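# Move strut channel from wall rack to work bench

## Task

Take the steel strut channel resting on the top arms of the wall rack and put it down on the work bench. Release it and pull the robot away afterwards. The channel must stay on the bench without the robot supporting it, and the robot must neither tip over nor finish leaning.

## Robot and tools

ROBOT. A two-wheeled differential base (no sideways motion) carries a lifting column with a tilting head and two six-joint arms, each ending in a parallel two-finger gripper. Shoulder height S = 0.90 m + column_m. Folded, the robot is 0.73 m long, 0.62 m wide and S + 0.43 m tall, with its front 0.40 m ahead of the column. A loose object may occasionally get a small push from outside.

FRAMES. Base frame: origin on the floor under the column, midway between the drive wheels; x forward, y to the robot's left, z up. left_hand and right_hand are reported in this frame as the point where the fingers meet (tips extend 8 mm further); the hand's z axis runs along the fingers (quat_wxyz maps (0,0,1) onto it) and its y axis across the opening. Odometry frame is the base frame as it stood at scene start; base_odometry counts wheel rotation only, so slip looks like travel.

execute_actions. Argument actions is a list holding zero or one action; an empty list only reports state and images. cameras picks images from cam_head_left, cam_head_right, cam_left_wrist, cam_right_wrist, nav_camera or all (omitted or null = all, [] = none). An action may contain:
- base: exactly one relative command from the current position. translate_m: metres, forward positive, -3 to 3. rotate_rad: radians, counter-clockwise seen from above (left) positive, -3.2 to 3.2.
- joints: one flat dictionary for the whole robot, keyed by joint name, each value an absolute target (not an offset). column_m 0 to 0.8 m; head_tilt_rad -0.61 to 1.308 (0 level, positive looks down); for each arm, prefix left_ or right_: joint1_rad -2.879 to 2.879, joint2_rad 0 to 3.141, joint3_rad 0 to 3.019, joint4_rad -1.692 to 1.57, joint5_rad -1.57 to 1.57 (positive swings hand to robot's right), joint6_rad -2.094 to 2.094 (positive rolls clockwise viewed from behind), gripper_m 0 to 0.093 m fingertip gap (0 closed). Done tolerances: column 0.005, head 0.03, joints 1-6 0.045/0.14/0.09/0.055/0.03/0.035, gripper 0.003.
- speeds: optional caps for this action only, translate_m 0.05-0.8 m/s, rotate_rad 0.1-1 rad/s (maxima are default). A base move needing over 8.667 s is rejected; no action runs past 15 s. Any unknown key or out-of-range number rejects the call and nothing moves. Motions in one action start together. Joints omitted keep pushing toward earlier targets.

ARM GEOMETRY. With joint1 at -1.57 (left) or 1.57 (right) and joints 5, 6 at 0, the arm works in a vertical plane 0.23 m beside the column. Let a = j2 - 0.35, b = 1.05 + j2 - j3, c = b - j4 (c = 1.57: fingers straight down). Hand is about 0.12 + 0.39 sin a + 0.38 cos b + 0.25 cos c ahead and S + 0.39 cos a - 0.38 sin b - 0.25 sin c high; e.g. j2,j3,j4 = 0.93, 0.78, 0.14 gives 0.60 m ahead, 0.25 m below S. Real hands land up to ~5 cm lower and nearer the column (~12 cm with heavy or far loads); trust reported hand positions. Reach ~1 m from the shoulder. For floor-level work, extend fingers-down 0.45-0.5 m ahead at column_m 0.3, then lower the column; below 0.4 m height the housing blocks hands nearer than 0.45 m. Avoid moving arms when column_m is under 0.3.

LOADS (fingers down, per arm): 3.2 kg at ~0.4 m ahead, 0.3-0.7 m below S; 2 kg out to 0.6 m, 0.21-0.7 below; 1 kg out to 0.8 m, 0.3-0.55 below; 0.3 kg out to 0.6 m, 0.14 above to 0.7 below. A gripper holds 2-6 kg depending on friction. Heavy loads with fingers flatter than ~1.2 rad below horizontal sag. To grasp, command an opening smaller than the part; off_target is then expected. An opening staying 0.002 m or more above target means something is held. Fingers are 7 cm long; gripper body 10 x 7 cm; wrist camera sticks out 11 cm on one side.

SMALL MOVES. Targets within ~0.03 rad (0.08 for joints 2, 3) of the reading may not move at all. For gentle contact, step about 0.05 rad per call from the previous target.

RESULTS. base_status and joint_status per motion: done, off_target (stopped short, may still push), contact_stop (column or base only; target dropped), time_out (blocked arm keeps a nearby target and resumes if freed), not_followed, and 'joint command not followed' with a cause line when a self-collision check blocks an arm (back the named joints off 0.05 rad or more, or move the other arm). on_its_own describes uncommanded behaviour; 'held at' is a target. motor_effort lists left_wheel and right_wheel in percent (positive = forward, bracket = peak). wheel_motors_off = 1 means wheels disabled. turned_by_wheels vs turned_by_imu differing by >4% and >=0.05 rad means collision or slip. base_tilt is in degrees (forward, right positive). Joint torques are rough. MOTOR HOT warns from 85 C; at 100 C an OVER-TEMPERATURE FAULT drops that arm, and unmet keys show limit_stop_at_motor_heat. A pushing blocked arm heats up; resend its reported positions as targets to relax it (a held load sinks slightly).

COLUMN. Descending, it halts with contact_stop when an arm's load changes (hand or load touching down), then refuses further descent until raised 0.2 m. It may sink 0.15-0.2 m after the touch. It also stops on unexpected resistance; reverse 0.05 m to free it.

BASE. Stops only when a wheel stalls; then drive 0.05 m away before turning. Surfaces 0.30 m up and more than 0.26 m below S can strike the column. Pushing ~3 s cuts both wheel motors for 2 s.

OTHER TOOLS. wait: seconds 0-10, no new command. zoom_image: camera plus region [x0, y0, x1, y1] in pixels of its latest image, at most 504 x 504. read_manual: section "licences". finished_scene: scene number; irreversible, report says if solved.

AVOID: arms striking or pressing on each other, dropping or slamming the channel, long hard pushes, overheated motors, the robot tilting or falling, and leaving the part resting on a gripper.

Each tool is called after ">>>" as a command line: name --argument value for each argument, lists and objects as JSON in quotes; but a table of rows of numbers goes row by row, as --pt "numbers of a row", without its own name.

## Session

>>> execute_actions --actions '[]'

Scene clock: 0.00 s.
Joint torques (N m, as the arm reports them, + toward a larger angle): no reading
base_odometry: x=+0.000 y=+0.000 heading=+0.000 (m, m, rad; odometry frame)
turned_by_wheels: +0.000 (rad since the last result)
turned_by_imu: +0.000 (rad since the last result)
base_tilt: forward=+0.4 right=-0.2 (deg)
base_status: not commanded
joint_positions: column_m=+0.556 head_tilt_rad=+0.894 left_joint1_rad=-1.579 left_joint2_rad=+0.889 left_joint3_rad=+0.421 left_joint4_rad=-0.987 left_joint5_rad=-0.036 left_joint6_rad=-0.015 left_gripper_m=+0.095 right_joint1_rad=+1.560 right_joint2_rad=+0.913 right_joint3_rad=+0.393 right_joint4_rad=-0.941 right_joint5_rad=-0.029 right_joint6_rad=-0.086 right_gripper_m=+0.095
joint_status: not commanded
wheel_motors_off: 0
motor_effort: left_wheel=+1 right_wheel=+3 (%)
left_hand: x=+0.1468 y=+0.2291 z=+1.2601 quat_wxyz=(+0.449, -0.005, -0.893, -0.017) (m; base frame)
right_hand: x=+0.1337 y=-0.2225 z=+1.2559 quat_wxyz=(+0.451, +0.028, -0.892, -0.030) (m; base frame)
pictures: cam_head_left, cam_head_right, cam_left_wrist, cam_right_wrist, nav_camera
camera_calibration (this result's frames):
cam_head_left: T_world_to_cam=[[0.00655208, -0.998899, -0.0464517, 0.107434], [-0.795515, 0.0229395, -0.6055, 0.969663], [0.605899, 0.0409203, -0.794489, 1.12249], [0, 0, 0, 1]] pos_world=[0.0905617, 0.0391393, 1.48393]
cam_head_right: T_world_to_cam=[[0.000851779, -0.998738, -0.0502111, 0.0380376], [-0.793325, 0.0298936, -0.608064, 0.974124], [0.608798, 0.0403517, -0.792298, 1.11972], [0, 0, 0, 1]] pos_world=[0.0910808, -0.036313, 1.48139]
cam_left_wrist: T_world_to_cam=[[-0.0423312, -0.9978, -0.0510195, 0.3011], [-0.0107579, -0.0506071, 0.998661, -1.24184], [-0.999046, 0.0428234, -0.008592, 0.27404], [0, 0, 0, 1]] pos_world=[0.273164, 0.225856, 1.2579]
cam_right_wrist: T_world_to_cam=[[0.016843, -0.997009, -0.0754239, -0.125875], [-0.0187458, -0.0757363, 0.996952, -1.26136], [-0.999682, -0.0153778, -0.0199654, 0.275241], [0, 0, 0, 1]] pos_world=[0.253629, -0.216797, 1.25351]
Images, in order (width x height): cam_head_left 896x504, cam_head_right 896x504, cam_left_wrist 896x504, cam_right_wrist 896x504, nav_camera 896x504.

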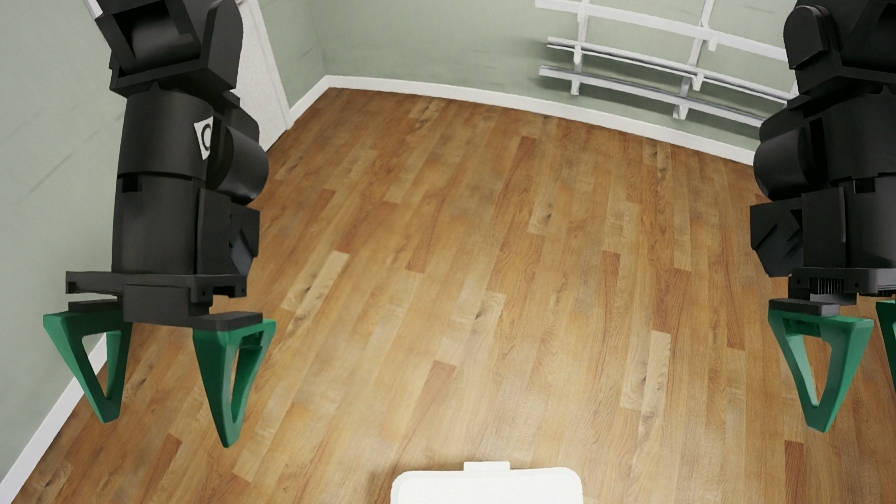

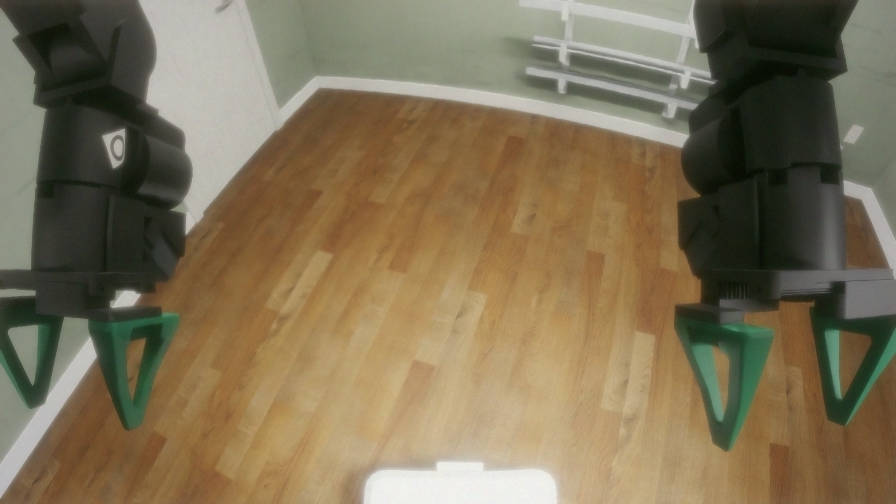

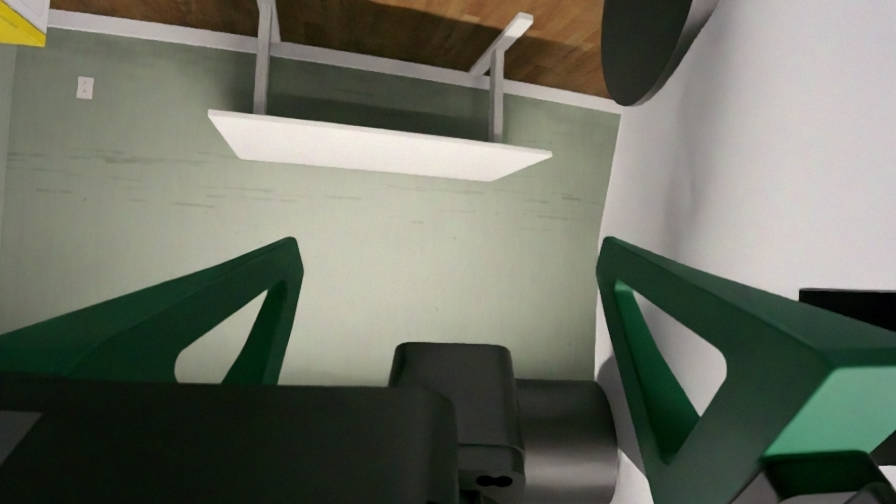

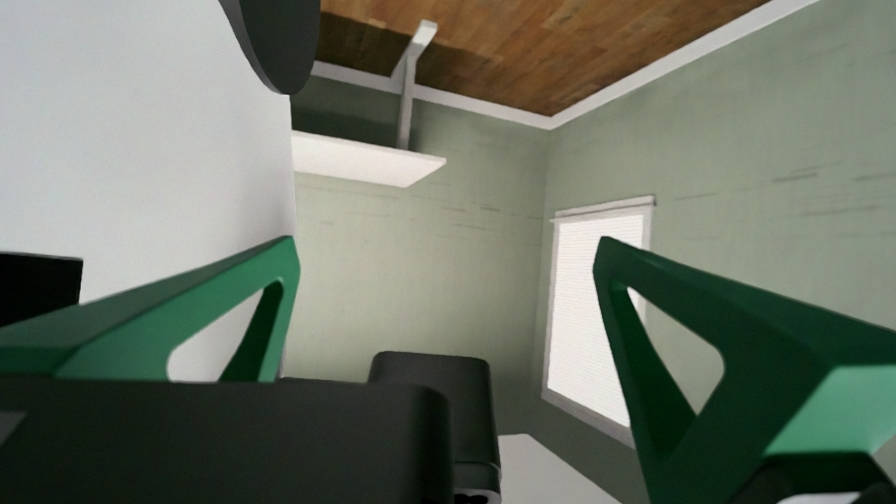

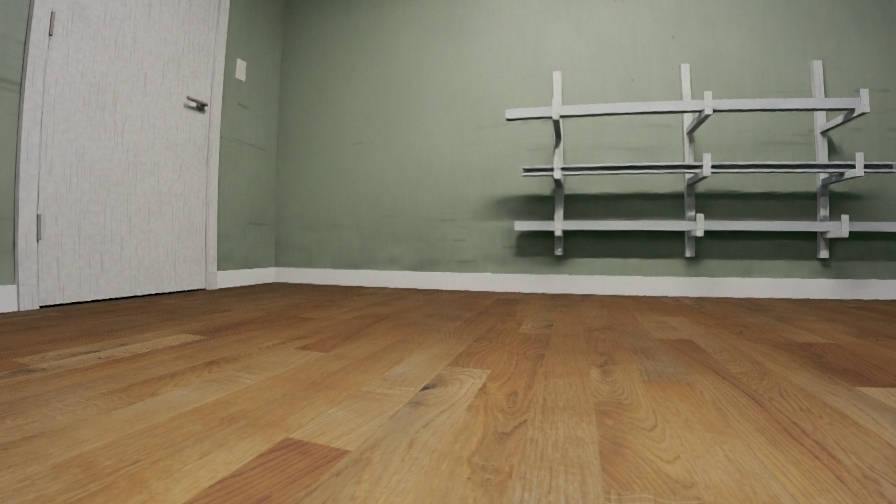

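>>> zoom_image --camera "nav_camera" --region '[480, 40, 896, 320]'

>>> zoom_image --camera "nav_camera" --region '[776, 50, 896, 150]'

>>> zoom_image --camera "nav_camera" --region '[490, 60, 610, 160]'

Region (480, 40, 896, 320) of nav_camera's 896x504 image, scaled by 1.212, with more detail than that image has; it fills the top 339 rows of this view, and the rest is white.

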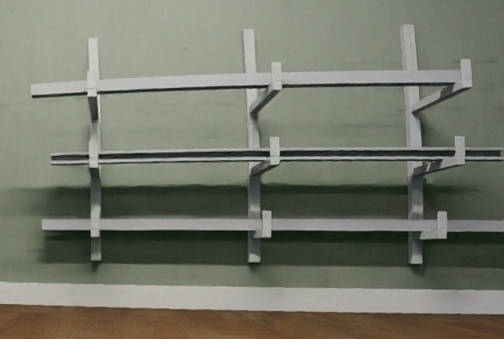

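Region (776, 50, 896, 150) of nav_camera's 896x504 image, scaled by 4.200, with more detail than that image has.

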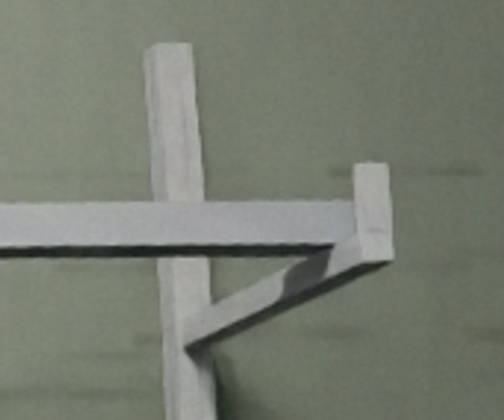

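Region (490, 60, 610, 160) of nav_camera's 896x504 image, scaled by 4.200, with more detail than that image has.

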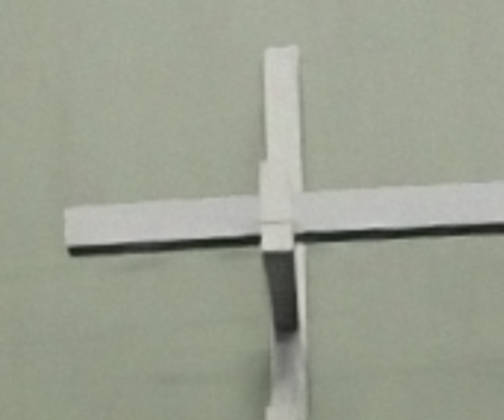

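>>> execute_actions --actions '[{"base": {"rotate_rad": -0.54}, "joints": {"head_tilt_rad": 0.35, "column_m": 0.48}}]' --cameras '["cam_head_left", "cam_head_right", "nav_camera"]'

Scene clock: 3.17 s.
Joint torques (N m, as the arm reports them, + toward a larger angle): left_arm=[-0.23 -7.86 -0.68 -0.96 -0.05 -0.09] | right_arm=[-0.96 -8.88 -1.66 -1.98 -0.01  0.01]
base_odometry: x=+0.000 y=+0.000 heading=-0.540 (m, m, rad; odometry frame)
turned_by_wheels: -0.540 (rad since the last result)
turned_by_imu: -0.528 (rad since the last result)
base_tilt: forward=+0.3 right=-0.1 (deg)
base_status: done
joint_positions: column_m=+0.480 head_tilt_rad=+0.369 left_joint1_rad=-1.579 left_joint2_rad=+0.889 left_joint3_rad=+0.421 left_joint4_rad=-0.987 left_joint5_rad=-0.036 left_joint6_rad=-0.015 left_gripper_m=+0.095 right_joint1_rad=+1.560 right_joint2_rad=+0.913 right_joint3_rad=+0.393 right_joint4_rad=-0.941 right_joint5_rad=-0.029 right_joint6_rad=-0.086 right_gripper_m=+0.095
joint_status: all done
wheel_motors_off: 0
motor_effort: left_wheel=+1(43) right_wheel=+1(41) (%)
left_hand: x=+0.1468 y=+0.2291 z=+1.1838 quat_wxyz=(+0.449, -0.005, -0.893, -0.017) (m; base frame)
right_hand: x=+0.1337 y=-0.2225 z=+1.1796 quat_wxyz=(+0.451, +0.028, -0.892, -0.030) (m; base frame)
pictures: cam_head_left, cam_head_right, nav_camera
camera_calibration (this result's frames):
cam_head_left: T_world_to_cam=[[0.0289521, -0.998899, -0.0369116, 0.0887868], [-0.384887, 0.0229395, -0.922678, 1.36798], [0.922509, 0.0409203, -0.383799, 0.44401], [0, 0, 0, 1]] pos_world=[0.114345, 0.0391393, 1.4359]
cam_head_right: T_world_to_cam=[[0.0259038, -0.998738, -0.0430218, 0.022418], [-0.381707, 0.0298936, -0.9238, 1.37008], [0.92392, 0.0403517, -0.380451, 0.439784], [0, 0, 0, 1]] pos_world=[0.116064, -0.036313, 1.43396]
Images, in order (width x height): cam_head_left 896x504, cam_head_right 896x504, nav_camera 896x504.

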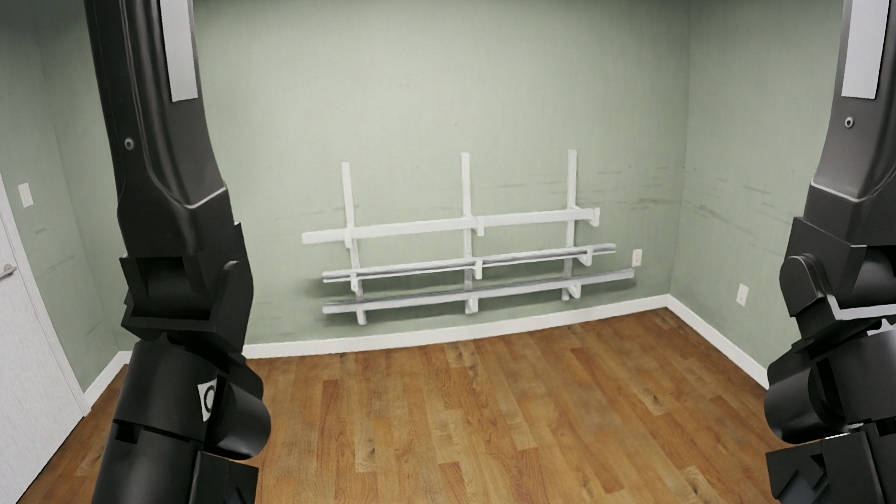

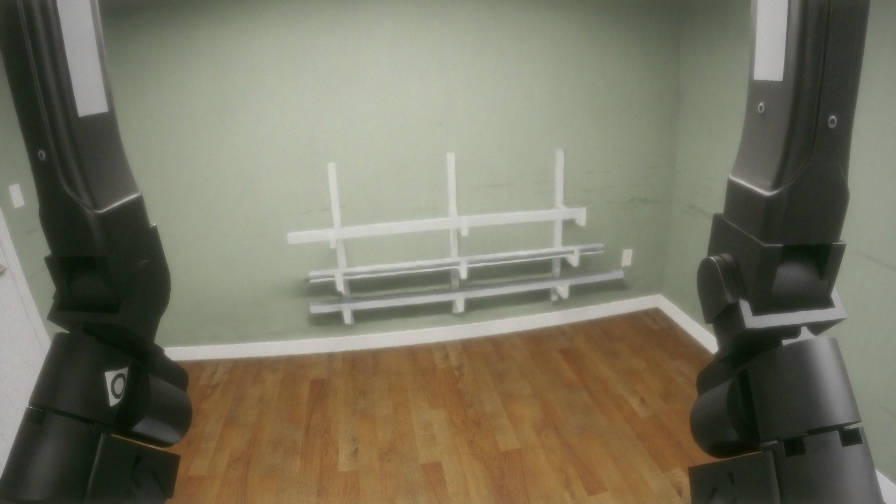

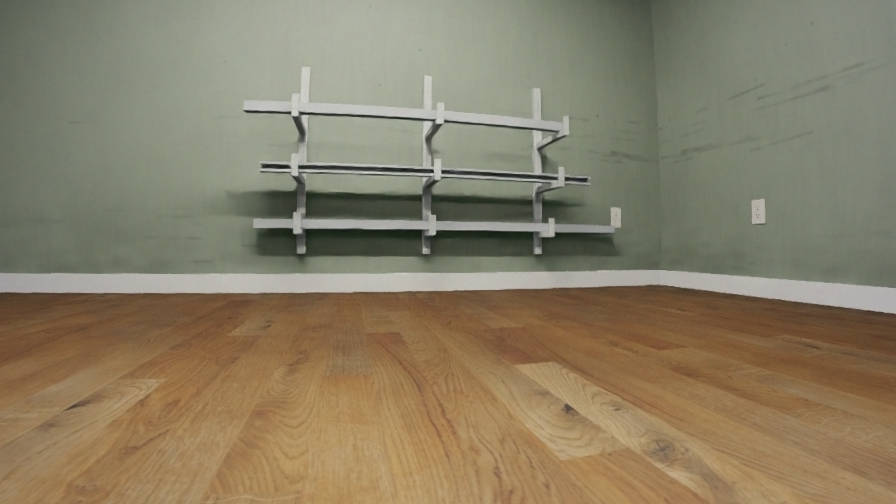

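>>> zoom_image --camera "cam_head_left" --region '[520, 180, 640, 260]'

>>> zoom_image --camera "cam_head_left" --region '[290, 200, 410, 280]'

>>> zoom_image --camera "nav_camera" --region '[230, 60, 410, 180]'

>>> zoom_image --camera "nav_camera" --region '[410, 60, 590, 180]'

Region (520, 180, 640, 260) of cam_head_left's 896x504 image, scaled by 4.200, with more detail than that image has.

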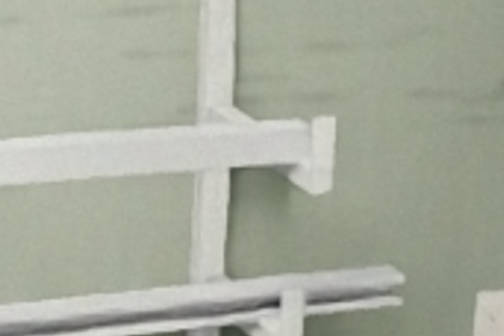

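Region (290, 200, 410, 280) of cam_head_left's 896x504 image, scaled by 4.200, with more detail than that image has.

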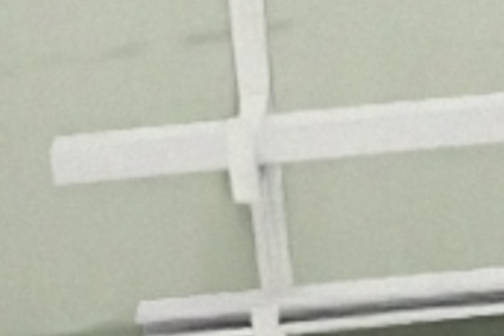

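Region (230, 60, 410, 180) of nav_camera's 896x504 image, scaled by 2.800, with more detail than that image has.

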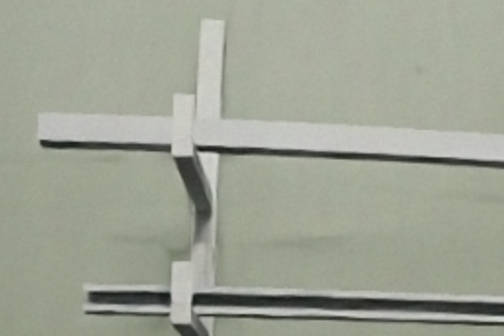

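Region (410, 60, 590, 180) of nav_camera's 896x504 image, scaled by 2.800, with more detail than that image has.

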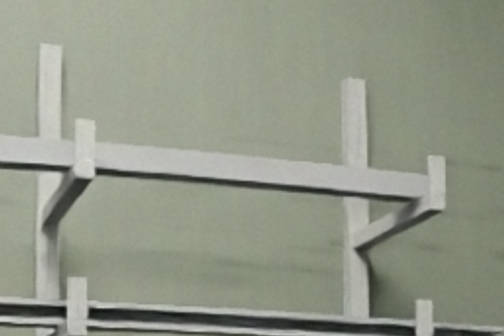

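>>> execute_actions --actions '[{"base": {"translate_m": 1.70}, "joints": {"column_m": 0.42, "head_tilt_rad": 0.95, "left_joint1_rad": -1.57, "left_joint2_rad": 1.257, "left_joint3_rad": 0.73, "left_joint4_rad": 0.04, "left_joint5_rad": 0.0, "left_joint6_rad": -1.585, "right_joint1_rad": 1.57, "right_joint2_rad": 1.29, "right_joint3_rad": 0.73, "right_joint4_rad": 0.04, "right_joint5_rad": 0.0, "right_joint6_rad": 1.585}}]' --cameras '["cam_head_left"]'

>>> execute_actions --actions '[{"base": {"rotate_rad": 0.214}}]' --cameras '["cam_head_left", "cam_head_right", "cam_left_wrist", "cam_right_wrist"]'

Scene clock: 8.40 s.
Joint torques (N m, as the arm reports them, + toward a larger angle): left_arm=[  0.38 -13.87   0.35   0.75  -0.03  -0.21] | right_arm=[  0.36 -15.65  -0.28   0.57   0.21   0.15]
base_odometry: x=+1.458 y=-0.874 heading=-0.541 (m, m, rad; odometry frame)
turned_by_wheels: -0.001 (rad since the last result)
turned_by_imu: +0.001 (rad since the last result)
base_tilt: forward=+0.5 right=-0.1 (deg)
base_status: done
joint_positions: column_m=+0.420 head_tilt_rad=+0.951 left_joint1_rad=-1.576 left_joint2_rad=+1.262 left_joint3_rad=+0.728 left_joint4_rad=+0.032 left_joint5_rad=-0.003 left_joint6_rad=-1.572 left_gripper_m=+0.095 right_joint1_rad=+1.562 right_joint2_rad=+1.289 right_joint3_rad=+0.731 right_joint4_rad=+0.032 right_joint5_rad=-0.003 right_joint6_rad=+1.572 right_gripper_m=+0.095
joint_status: all done
wheel_motors_off: 0
motor_effort: left_wheel=-1(45) right_wheel=+2(43) (%)
left_hand: x=+0.4301 y=+0.2224 z=+0.9288 quat_wxyz=(-0.007, +0.707, -0.708, +0.008) (m; base frame)
right_hand: x=+0.4218 y=-0.2293 z=+0.9209 quat_wxyz=(-0.001, -0.709, -0.705, +0.002) (m; base frame)
pictures: cam_head_left
camera_calibration (this result's frames):
cam_head_left: T_world_to_cam=[[0.00389038, -0.998899, -0.0467499, 0.101659], [-0.828774, 0.0229395, -0.559112, 0.823631], [0.559569, 0.0409203, -0.827773, 1.0634], [0, 0, 0, 1]] pos_world=[0.0871655, 0.0391393, 1.34551]
Images, in order (width x height): cam_head_left 896x504.

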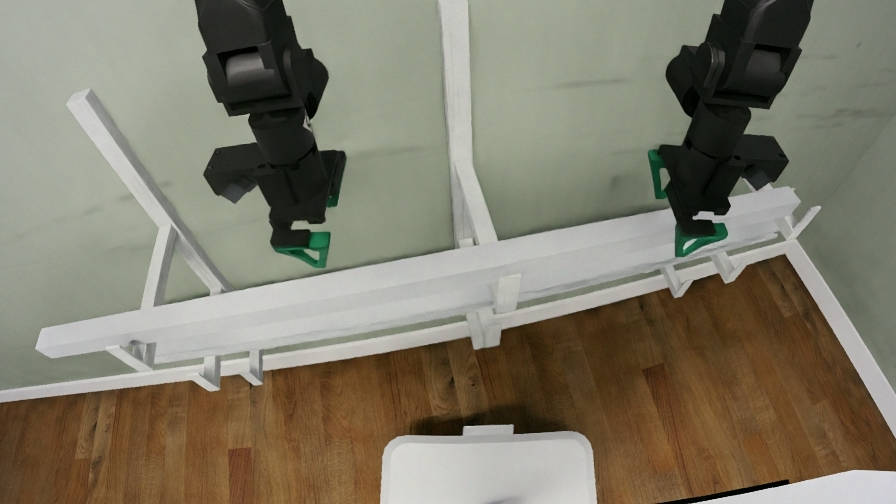

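Scene clock: 9.70 s.
Joint torques (N m, as the arm reports them, + toward a larger angle): left_arm=[ -0.04 -12.95   0.38   0.82  -0.05  -0.21] | right_arm=[ -0.02 -16.85  -0.55   0.53   0.24   0.14]
base_odometry: x=+1.458 y=-0.874 heading=-0.328 (m, m, rad; odometry frame)
turned_by_wheels: +0.213 (rad since the last result)
turned_by_imu: +0.206 (rad since the last result)
base_tilt: forward=+0.5 right=-0.2 (deg)
base_status: done
joint_positions: column_m=+0.420 head_tilt_rad=+0.951 left_joint1_rad=-1.572 left_joint2_rad=+1.262 left_joint3_rad=+0.728 left_joint4_rad=+0.032 left_joint5_rad=-0.002 left_joint6_rad=-1.572 left_gripper_m=+0.095 right_joint1_rad=+1.565 right_joint2_rad=+1.289 right_joint3_rad=+0.731 right_joint4_rad=+0.032 right_joint5_rad=-0.003 right_joint6_rad=+1.572 right_gripper_m=+0.095
joint_status: not commanded
wheel_motors_off: 0
motor_effort: left_wheel=-1(43) right_wheel=+0(39) (%)
left_hand: x=+0.4302 y=+0.2243 z=+0.9288 quat_wxyz=(-0.008, +0.707, -0.707, +0.007) (m; base frame)
right_hand: x=+0.4218 y=-0.2282 z=+0.9208 quat_wxyz=(+0.000, -0.709, -0.706, +0.002) (m; base frame)
pictures: cam_head_left, cam_head_right, cam_left_wrist, cam_right_wrist
camera_calibration (this result's frames):
cam_head_left: T_world_to_cam=[[0.00389037, -0.998899, -0.0467499, 0.101659], [-0.828775, 0.0229395, -0.559112, 0.823631], [0.559569, 0.0409203, -0.827773, 1.0634], [0, 0, 0, 1]] pos_world=[0.0871655, 0.0391393, 1.34551]
cam_head_right: T_world_to_cam=[[-0.00201519, -0.998738, -0.0501779, 0.0312954], [-0.826734, 0.0298936, -0.561798, 0.827921], [0.562589, 0.0403517, -0.825752, 1.06116], [0, 0, 0, 1]] pos_world=[0.0875392, -0.036313, 1.34295]
cam_left_wrist: T_world_to_cam=[[0.999931, 0.00881191, -0.00776498, -0.42287], [0.011694, -0.808495, 0.588387, -0.366874], [-0.00109313, -0.588437, -0.808542, 1.00976], [0, 0, 0, 1]] pos_world=[0.428235, 0.301289, 1.02901]
cam_right_wrist: T_world_to_cam=[[-0.999958, 0.00904991, -0.00153472, 0.428745], [0.0065271, 0.8186, 0.574326, -0.339794], [0.00645392, 0.574292, -0.818625, 1.00207], [0, 0, 0, 1]] pos_world=[0.424477, -0.301205, 1.01613]
Images, in order (width x height): cam_head_left 896x504, cam_head_right 896x504, cam_left_wrist 896x504, cam_right_wrist 896x504.

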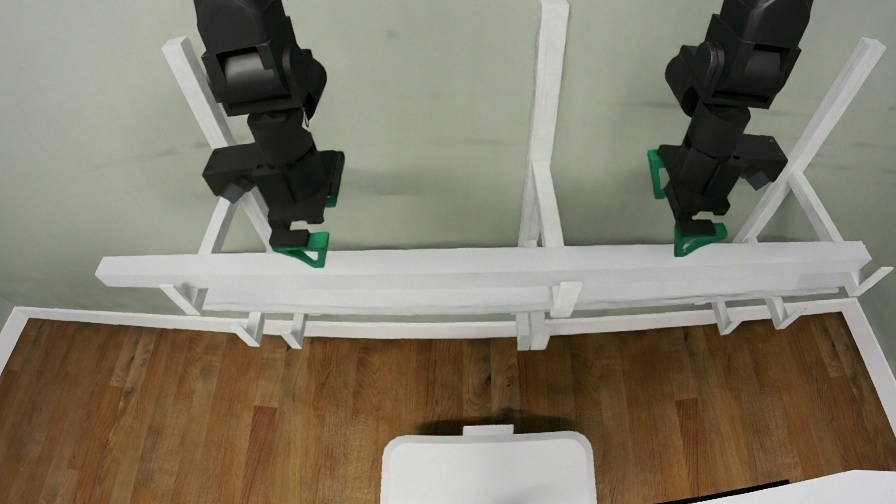

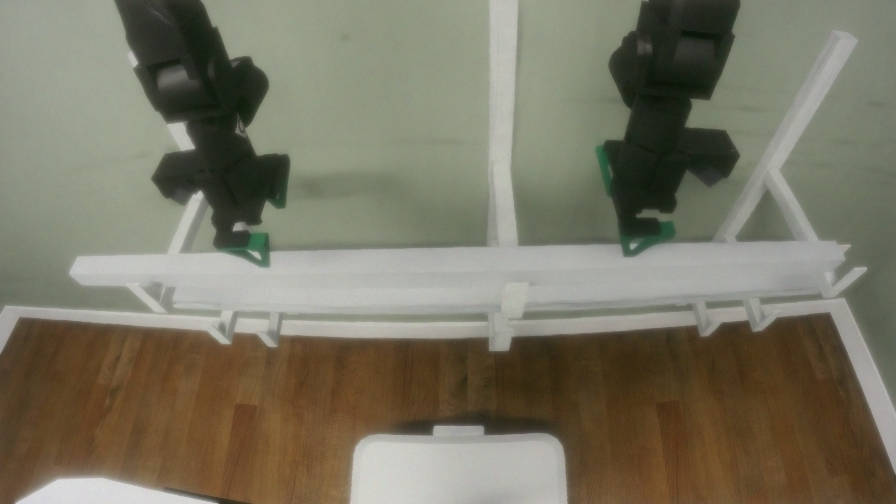

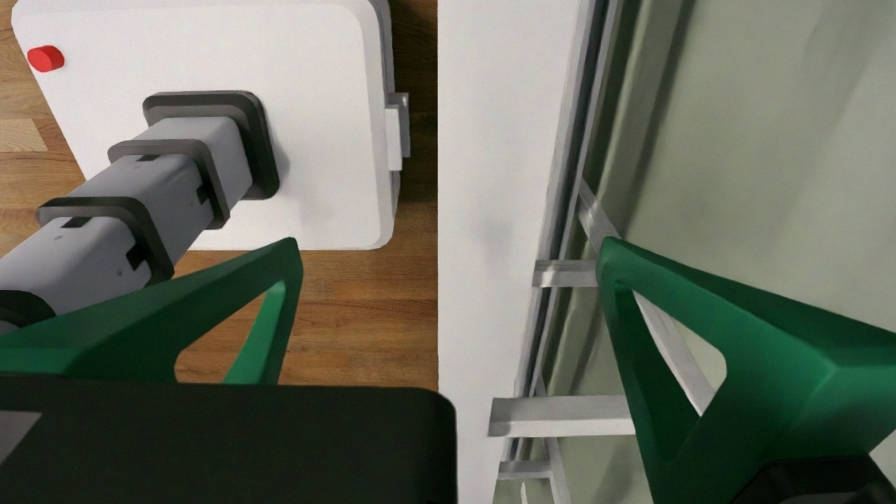

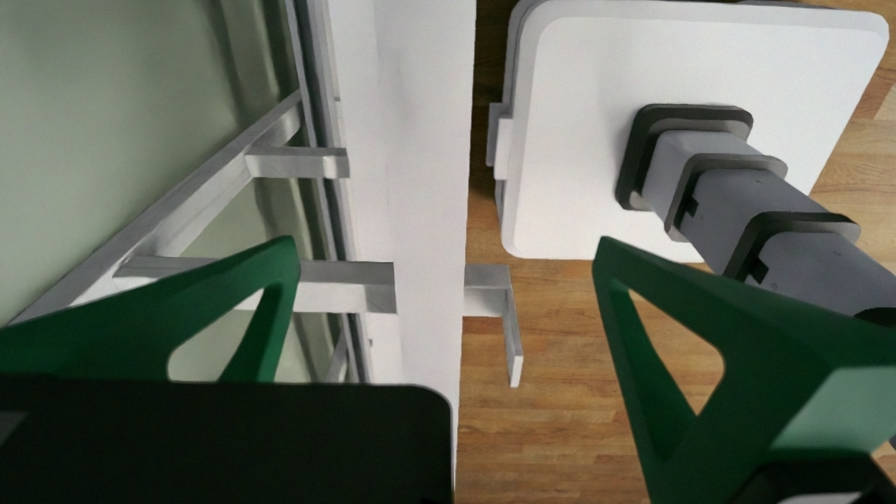

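>>> zoom_image --camera "cam_left_wrist" --region '[400, 130, 640, 450]'

>>> zoom_image --camera "cam_right_wrist" --region '[300, 100, 540, 420]'

Region (400, 130, 640, 450) of cam_left_wrist's 896x504 image, scaled by 1.575, with more detail than that image has; it fills the left 378 columns of this view, and the rest is white.

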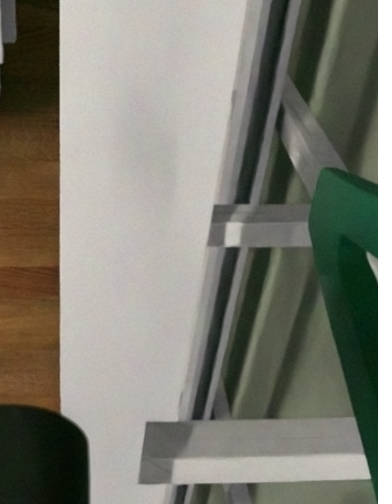

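Region (300, 100, 540, 420) of cam_right_wrist's 896x504 image, scaled by 1.575, with more detail than that image has; it fills the left 378 columns of this view, and the rest is white.

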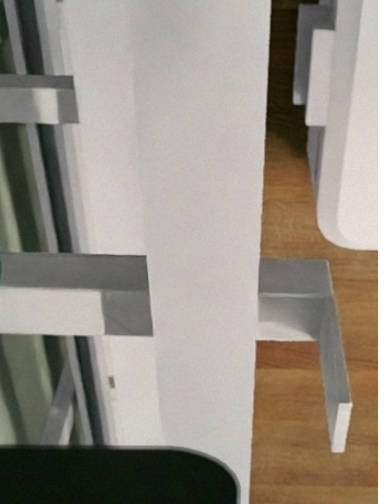

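>>> execute_actions --actions '[{"base": {"translate_m": 0.013}, "joints": {"column_m": 0.301}}]' --cameras '["cam_head_left", "cam_left_wrist", "cam_right_wrist"]'

Scene clock: 12.17 s.
Joint torques (N m, as the arm reports them, + toward a larger angle): left_arm=[  0.   -13.85   0.16   0.82  -0.05  -0.21] | right_arm=[  0.1  -15.38  -0.43   0.65   0.26   0.16]
base_odometry: x=+1.470 y=-0.878 heading=-0.327 (m, m, rad; odometry frame)
turned_by_wheels: +0.001 (rad since the last result)
turned_by_imu: +0.001 (rad since the last result)
base_tilt: forward=+0.4 right=-0.2 (deg)
base_status: done
joint_positions: column_m=+0.301 head_tilt_rad=+0.951 left_joint1_rad=-1.572 left_joint2_rad=+1.261 left_joint3_rad=+0.729 left_joint4_rad=+0.033 left_joint5_rad=-0.002 left_joint6_rad=-1.572 left_gripper_m=+0.095 right_joint1_rad=+1.565 right_joint2_rad=+1.289 right_joint3_rad=+0.732 right_joint4_rad=+0.034 right_joint5_rad=-0.003 right_joint6_rad=+1.572 right_gripper_m=+0.095
joint_status: all done
wheel_motors_off: 0
motor_effort: left_wheel=+2(50) right_wheel=+1(35) (%)
left_hand: x=+0.4319 y=+0.2243 z=+0.8103 quat_wxyz=(-0.009, +0.707, -0.707, +0.009) (m; base frame)
right_hand: x=+0.4228 y=-0.2282 z=+0.8018 quat_wxyz=(-0.001, -0.708, -0.706, +0.001) (m; base frame)
pictures: cam_head_left, cam_left_wrist, cam_right_wrist
camera_calibration (this result's frames):
cam_head_left: T_world_to_cam=[[0.00388448, -0.998899, -0.0467504, 0.0960973], [-0.828845, 0.0229395, -0.559008, 0.756969], [0.559465, 0.0409203, -0.827843, 0.964992], [0, 0, 0, 1]] pos_world=[0.0871578, 0.0391393, 1.22651]
cam_left_wrist: T_world_to_cam=[[0.999953, 0.00881615, -0.00395047, -0.428637], [0.00945281, -0.808493, 0.588429, -0.296227], [0.00199376, -0.588439, -0.808539, 0.912596], [0, 0, 0, 1]] pos_world=[0.429598, 0.301289, 0.910484]
cam_right_wrist: T_world_to_cam=[[-0.999952, 0.0090377, -0.00382349, 0.431392], [0.00520259, 0.818605, 0.574334, -0.270893], [0.00832058, 0.574286, -0.818612, 0.903841], [0, 0, 0, 1]] pos_world=[0.42526, -0.301208, 0.897128]
Images, in order (width x height): cam_head_left 896x504, cam_left_wrist 896x504, cam_right_wrist 896x504.

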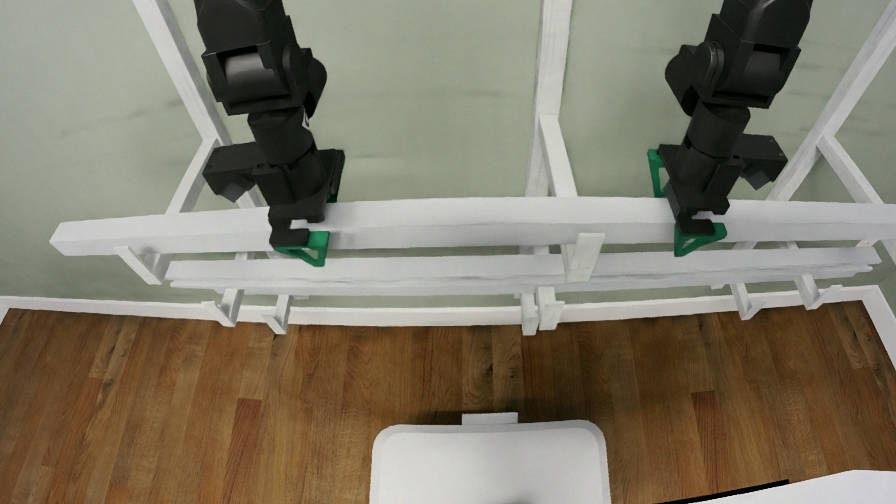

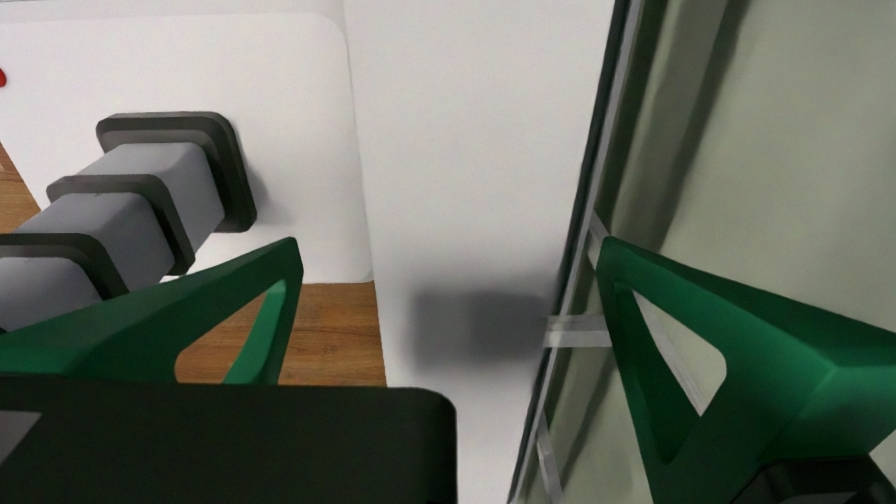

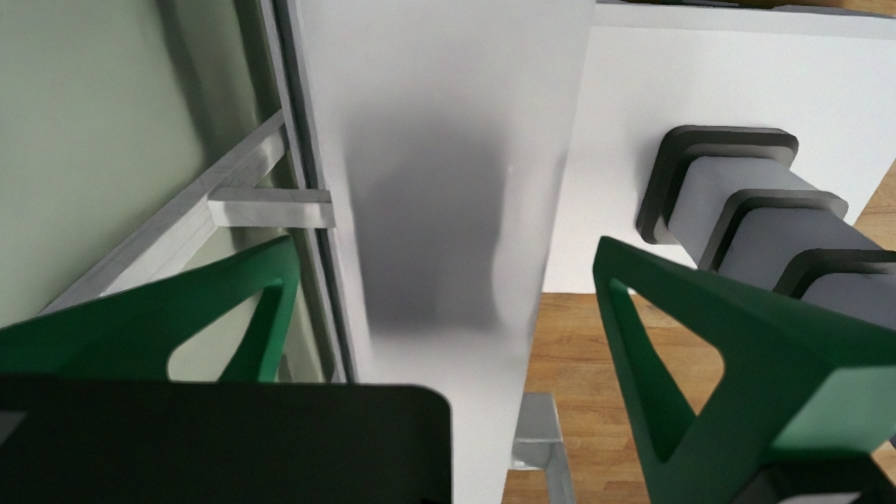

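>>> execute_actions --actions '[{"joints": {"left_gripper_m": 0.0, "right_gripper_m": 0.0}}]' --cameras '["cam_head_left"]'

Scene clock: 12.97 s.
Joint torques (N m, as the arm reports them, + toward a larger angle): left_arm=[  0.01 -13.65   0.14   0.79  -0.07  -0.25] | right_arm=[  0.42 -15.83  -0.17   0.7    0.23   0.13]
base_odometry: x=+1.470 y=-0.878 heading=-0.327 (m, m, rad; odometry frame)
turned_by_wheels: +0.000 (rad since the last result)
turned_by_imu: +0.000 (rad since the last result)
base_tilt: forward=+0.4 right=-0.2 (deg)
base_status: not commanded
joint_positions: column_m=+0.301 head_tilt_rad=+0.951 left_joint1_rad=-1.572 left_joint2_rad=+1.261 left_joint3_rad=+0.732 left_joint4_rad=+0.035 left_joint5_rad=-0.001 left_joint6_rad=-1.567 left_gripper_m=+0.041 right_joint1_rad=+1.565 right_joint2_rad=+1.289 right_joint3_rad=+0.729 right_joint4_rad=+0.033 right_joint5_rad=-0.001 right_joint6_rad=+1.574 right_gripper_m=+0.041
joint_status: left_gripper_m off_target (ended at +0.041, target +0.000); right_gripper_m off_target (ended at +0.041, target +0.000)
wheel_motors_off: 0
motor_effort: left_wheel=+2(3) right_wheel=+4(1) (%)
left_hand: x=+0.4339 y=+0.2241 z=+0.8103 quat_wxyz=(-0.011, +0.706, -0.709, +0.010) (m; base frame)
right_hand: x=+0.4207 y=-0.2284 z=+0.8019 quat_wxyz=(+0.000, -0.709, -0.705, +0.002) (m; base frame)
pictures: cam_head_left
camera_calibration (this result's frames):
cam_head_left: T_world_to_cam=[[0.00388338, -0.998899, -0.0467505, 0.0960974], [-0.828858, 0.0229395, -0.558988, 0.756945], [0.559445, 0.0409203, -0.827857, 0.96501], [0, 0, 0, 1]] pos_world=[0.0871564, 0.0391393, 1.22651]
Images, in order (width x height): cam_head_left 896x504.

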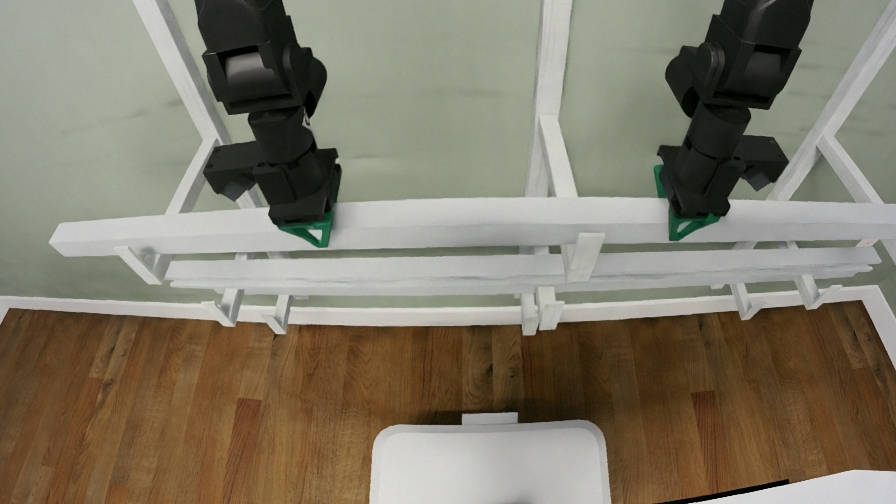

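>>> execute_actions --actions '[{"base": {"translate_m": 0.012}, "joints": {"column_m": 0.425}, "speeds": {"translate_m": 0.05}}]' --cameras '["cam_head_left", "cam_head_right", "cam_left_wrist", "cam_right_wrist"]'

Scene clock: 15.90 s.
Joint torques (N m, as the arm reports them, + toward a larger angle): left_arm=[ -0.03 -18.47  -0.71   0.51  -0.13  -0.24] | right_arm=[ -0.28 -20.37  -1.34   0.28   0.14   0.15]
base_odometry: x=+1.482 y=-0.882 heading=-0.326 (m, m, rad; odometry frame)
turned_by_wheels: +0.001 (rad since the last result)
turned_by_imu: +0.001 (rad since the last result)
base_tilt: forward=+0.4 right=-0.2 (deg)
base_status: done
joint_positions: column_m=+0.425 head_tilt_rad=+0.952 left_joint1_rad=-1.572 left_joint2_rad=+1.317 left_joint3_rad=+0.736 left_joint4_rad=+0.040 left_joint5_rad=+0.000 left_joint6_rad=-1.570 left_gripper_m=+0.041 right_joint1_rad=+1.565 right_joint2_rad=+1.341 right_joint3_rad=+0.735 right_joint4_rad=+0.037 right_joint5_rad=+0.001 right_joint6_rad=+1.571 right_gripper_m=+0.041
joint_status: all done
wheel_motors_off: 0
motor_effort: left_wheel=+1(52) right_wheel=+0(32) (%)
left_hand: x=+0.4155 y=+0.2241 z=+0.9172 quat_wxyz=(+0.006, +0.707, -0.708, -0.006) (m; base frame)
right_hand: x=+0.4040 y=-0.2286 z=+0.9104 quat_wxyz=(+0.014, -0.708, -0.706, +0.018) (m; base frame)
pictures: cam_head_left, cam_head_right, cam_left_wrist, cam_right_wrist
camera_calibration (this result's frames):
cam_head_left: T_world_to_cam=[[0.00386911, -0.998899, -0.0467517, 0.101885], [-0.829029, 0.0229395, -0.558735, 0.825773], [0.559193, 0.0409203, -0.828027, 1.06771], [0, 0, 0, 1]] pos_world=[0.0871379, 0.0391393, 1.35025]
cam_head_right: T_world_to_cam=[[-0.00203801, -0.998738, -0.050177, 0.0315341], [-0.82699, 0.0298936, -0.561422, 0.830077], [0.562213, 0.0403517, -0.826007, 1.06547], [0, 0, 0, 1]] pos_world=[0.0875105, -0.036313, 1.34769]
cam_left_wrist: T_world_to_cam=[[0.998903, 0.00700197, -0.0462931, -0.372161], [0.0329602, -0.807396, 0.589089, -0.369736], [-0.033252, -0.589969, -0.806741, 1.01225], [0, 0, 0, 1]] pos_world=[0.417599, 0.30128, 1.0172]
cam_right_wrist: T_world_to_cam=[[-0.999086, 0.00830103, 0.041927, 0.370867], [0.0307818, 0.820308, 0.571093, -0.339784], [-0.0296524, 0.571862, -0.819814, 1.00896], [0, 0, 0, 1]] pos_world=[0.410905, -0.301337, 1.00566]
Images, in order (width x height): cam_head_left 896x504, cam_head_right 896x504, cam_left_wrist 896x504, cam_right_wrist 896x504.

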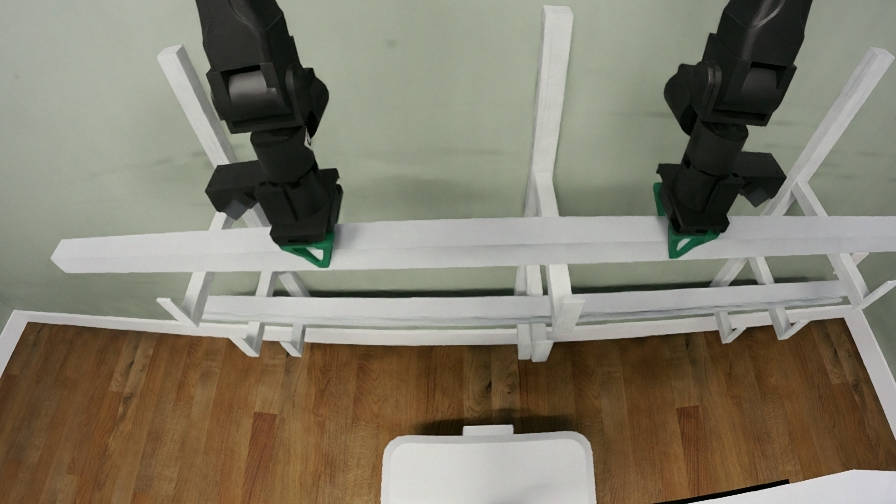

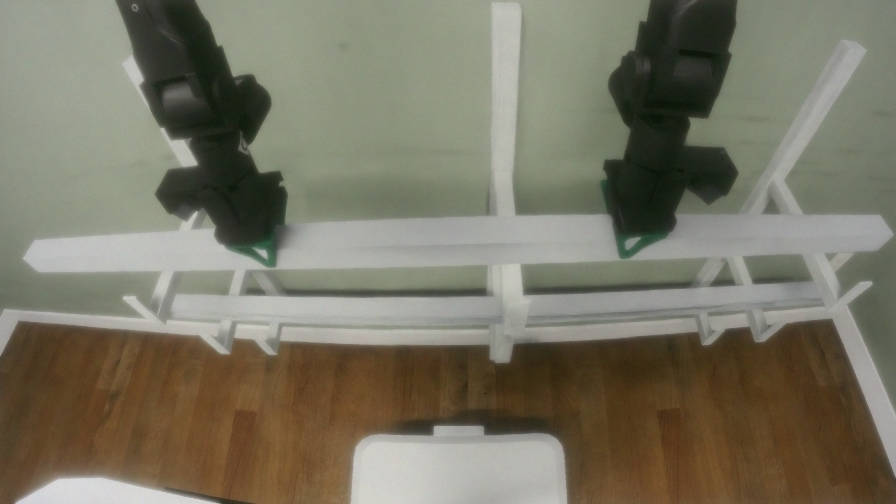

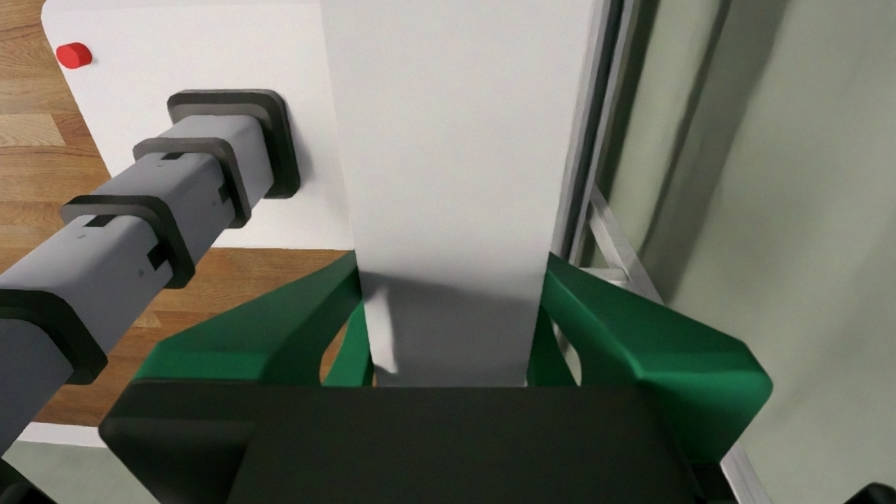

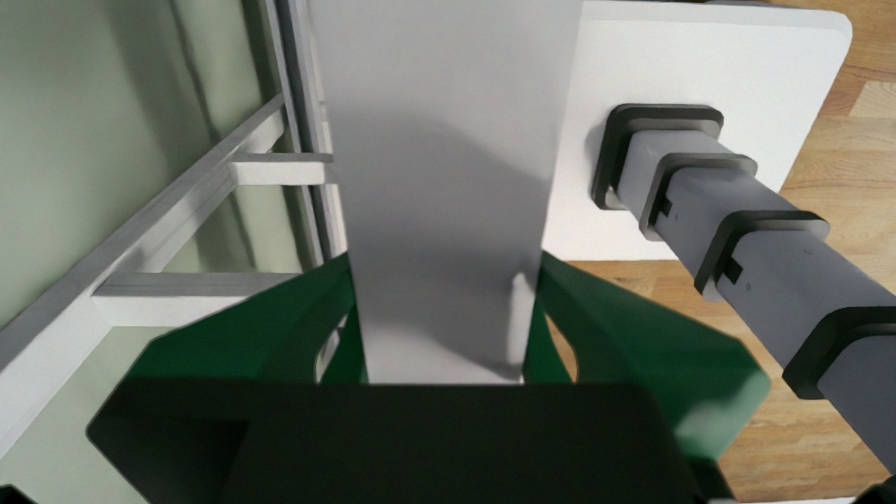

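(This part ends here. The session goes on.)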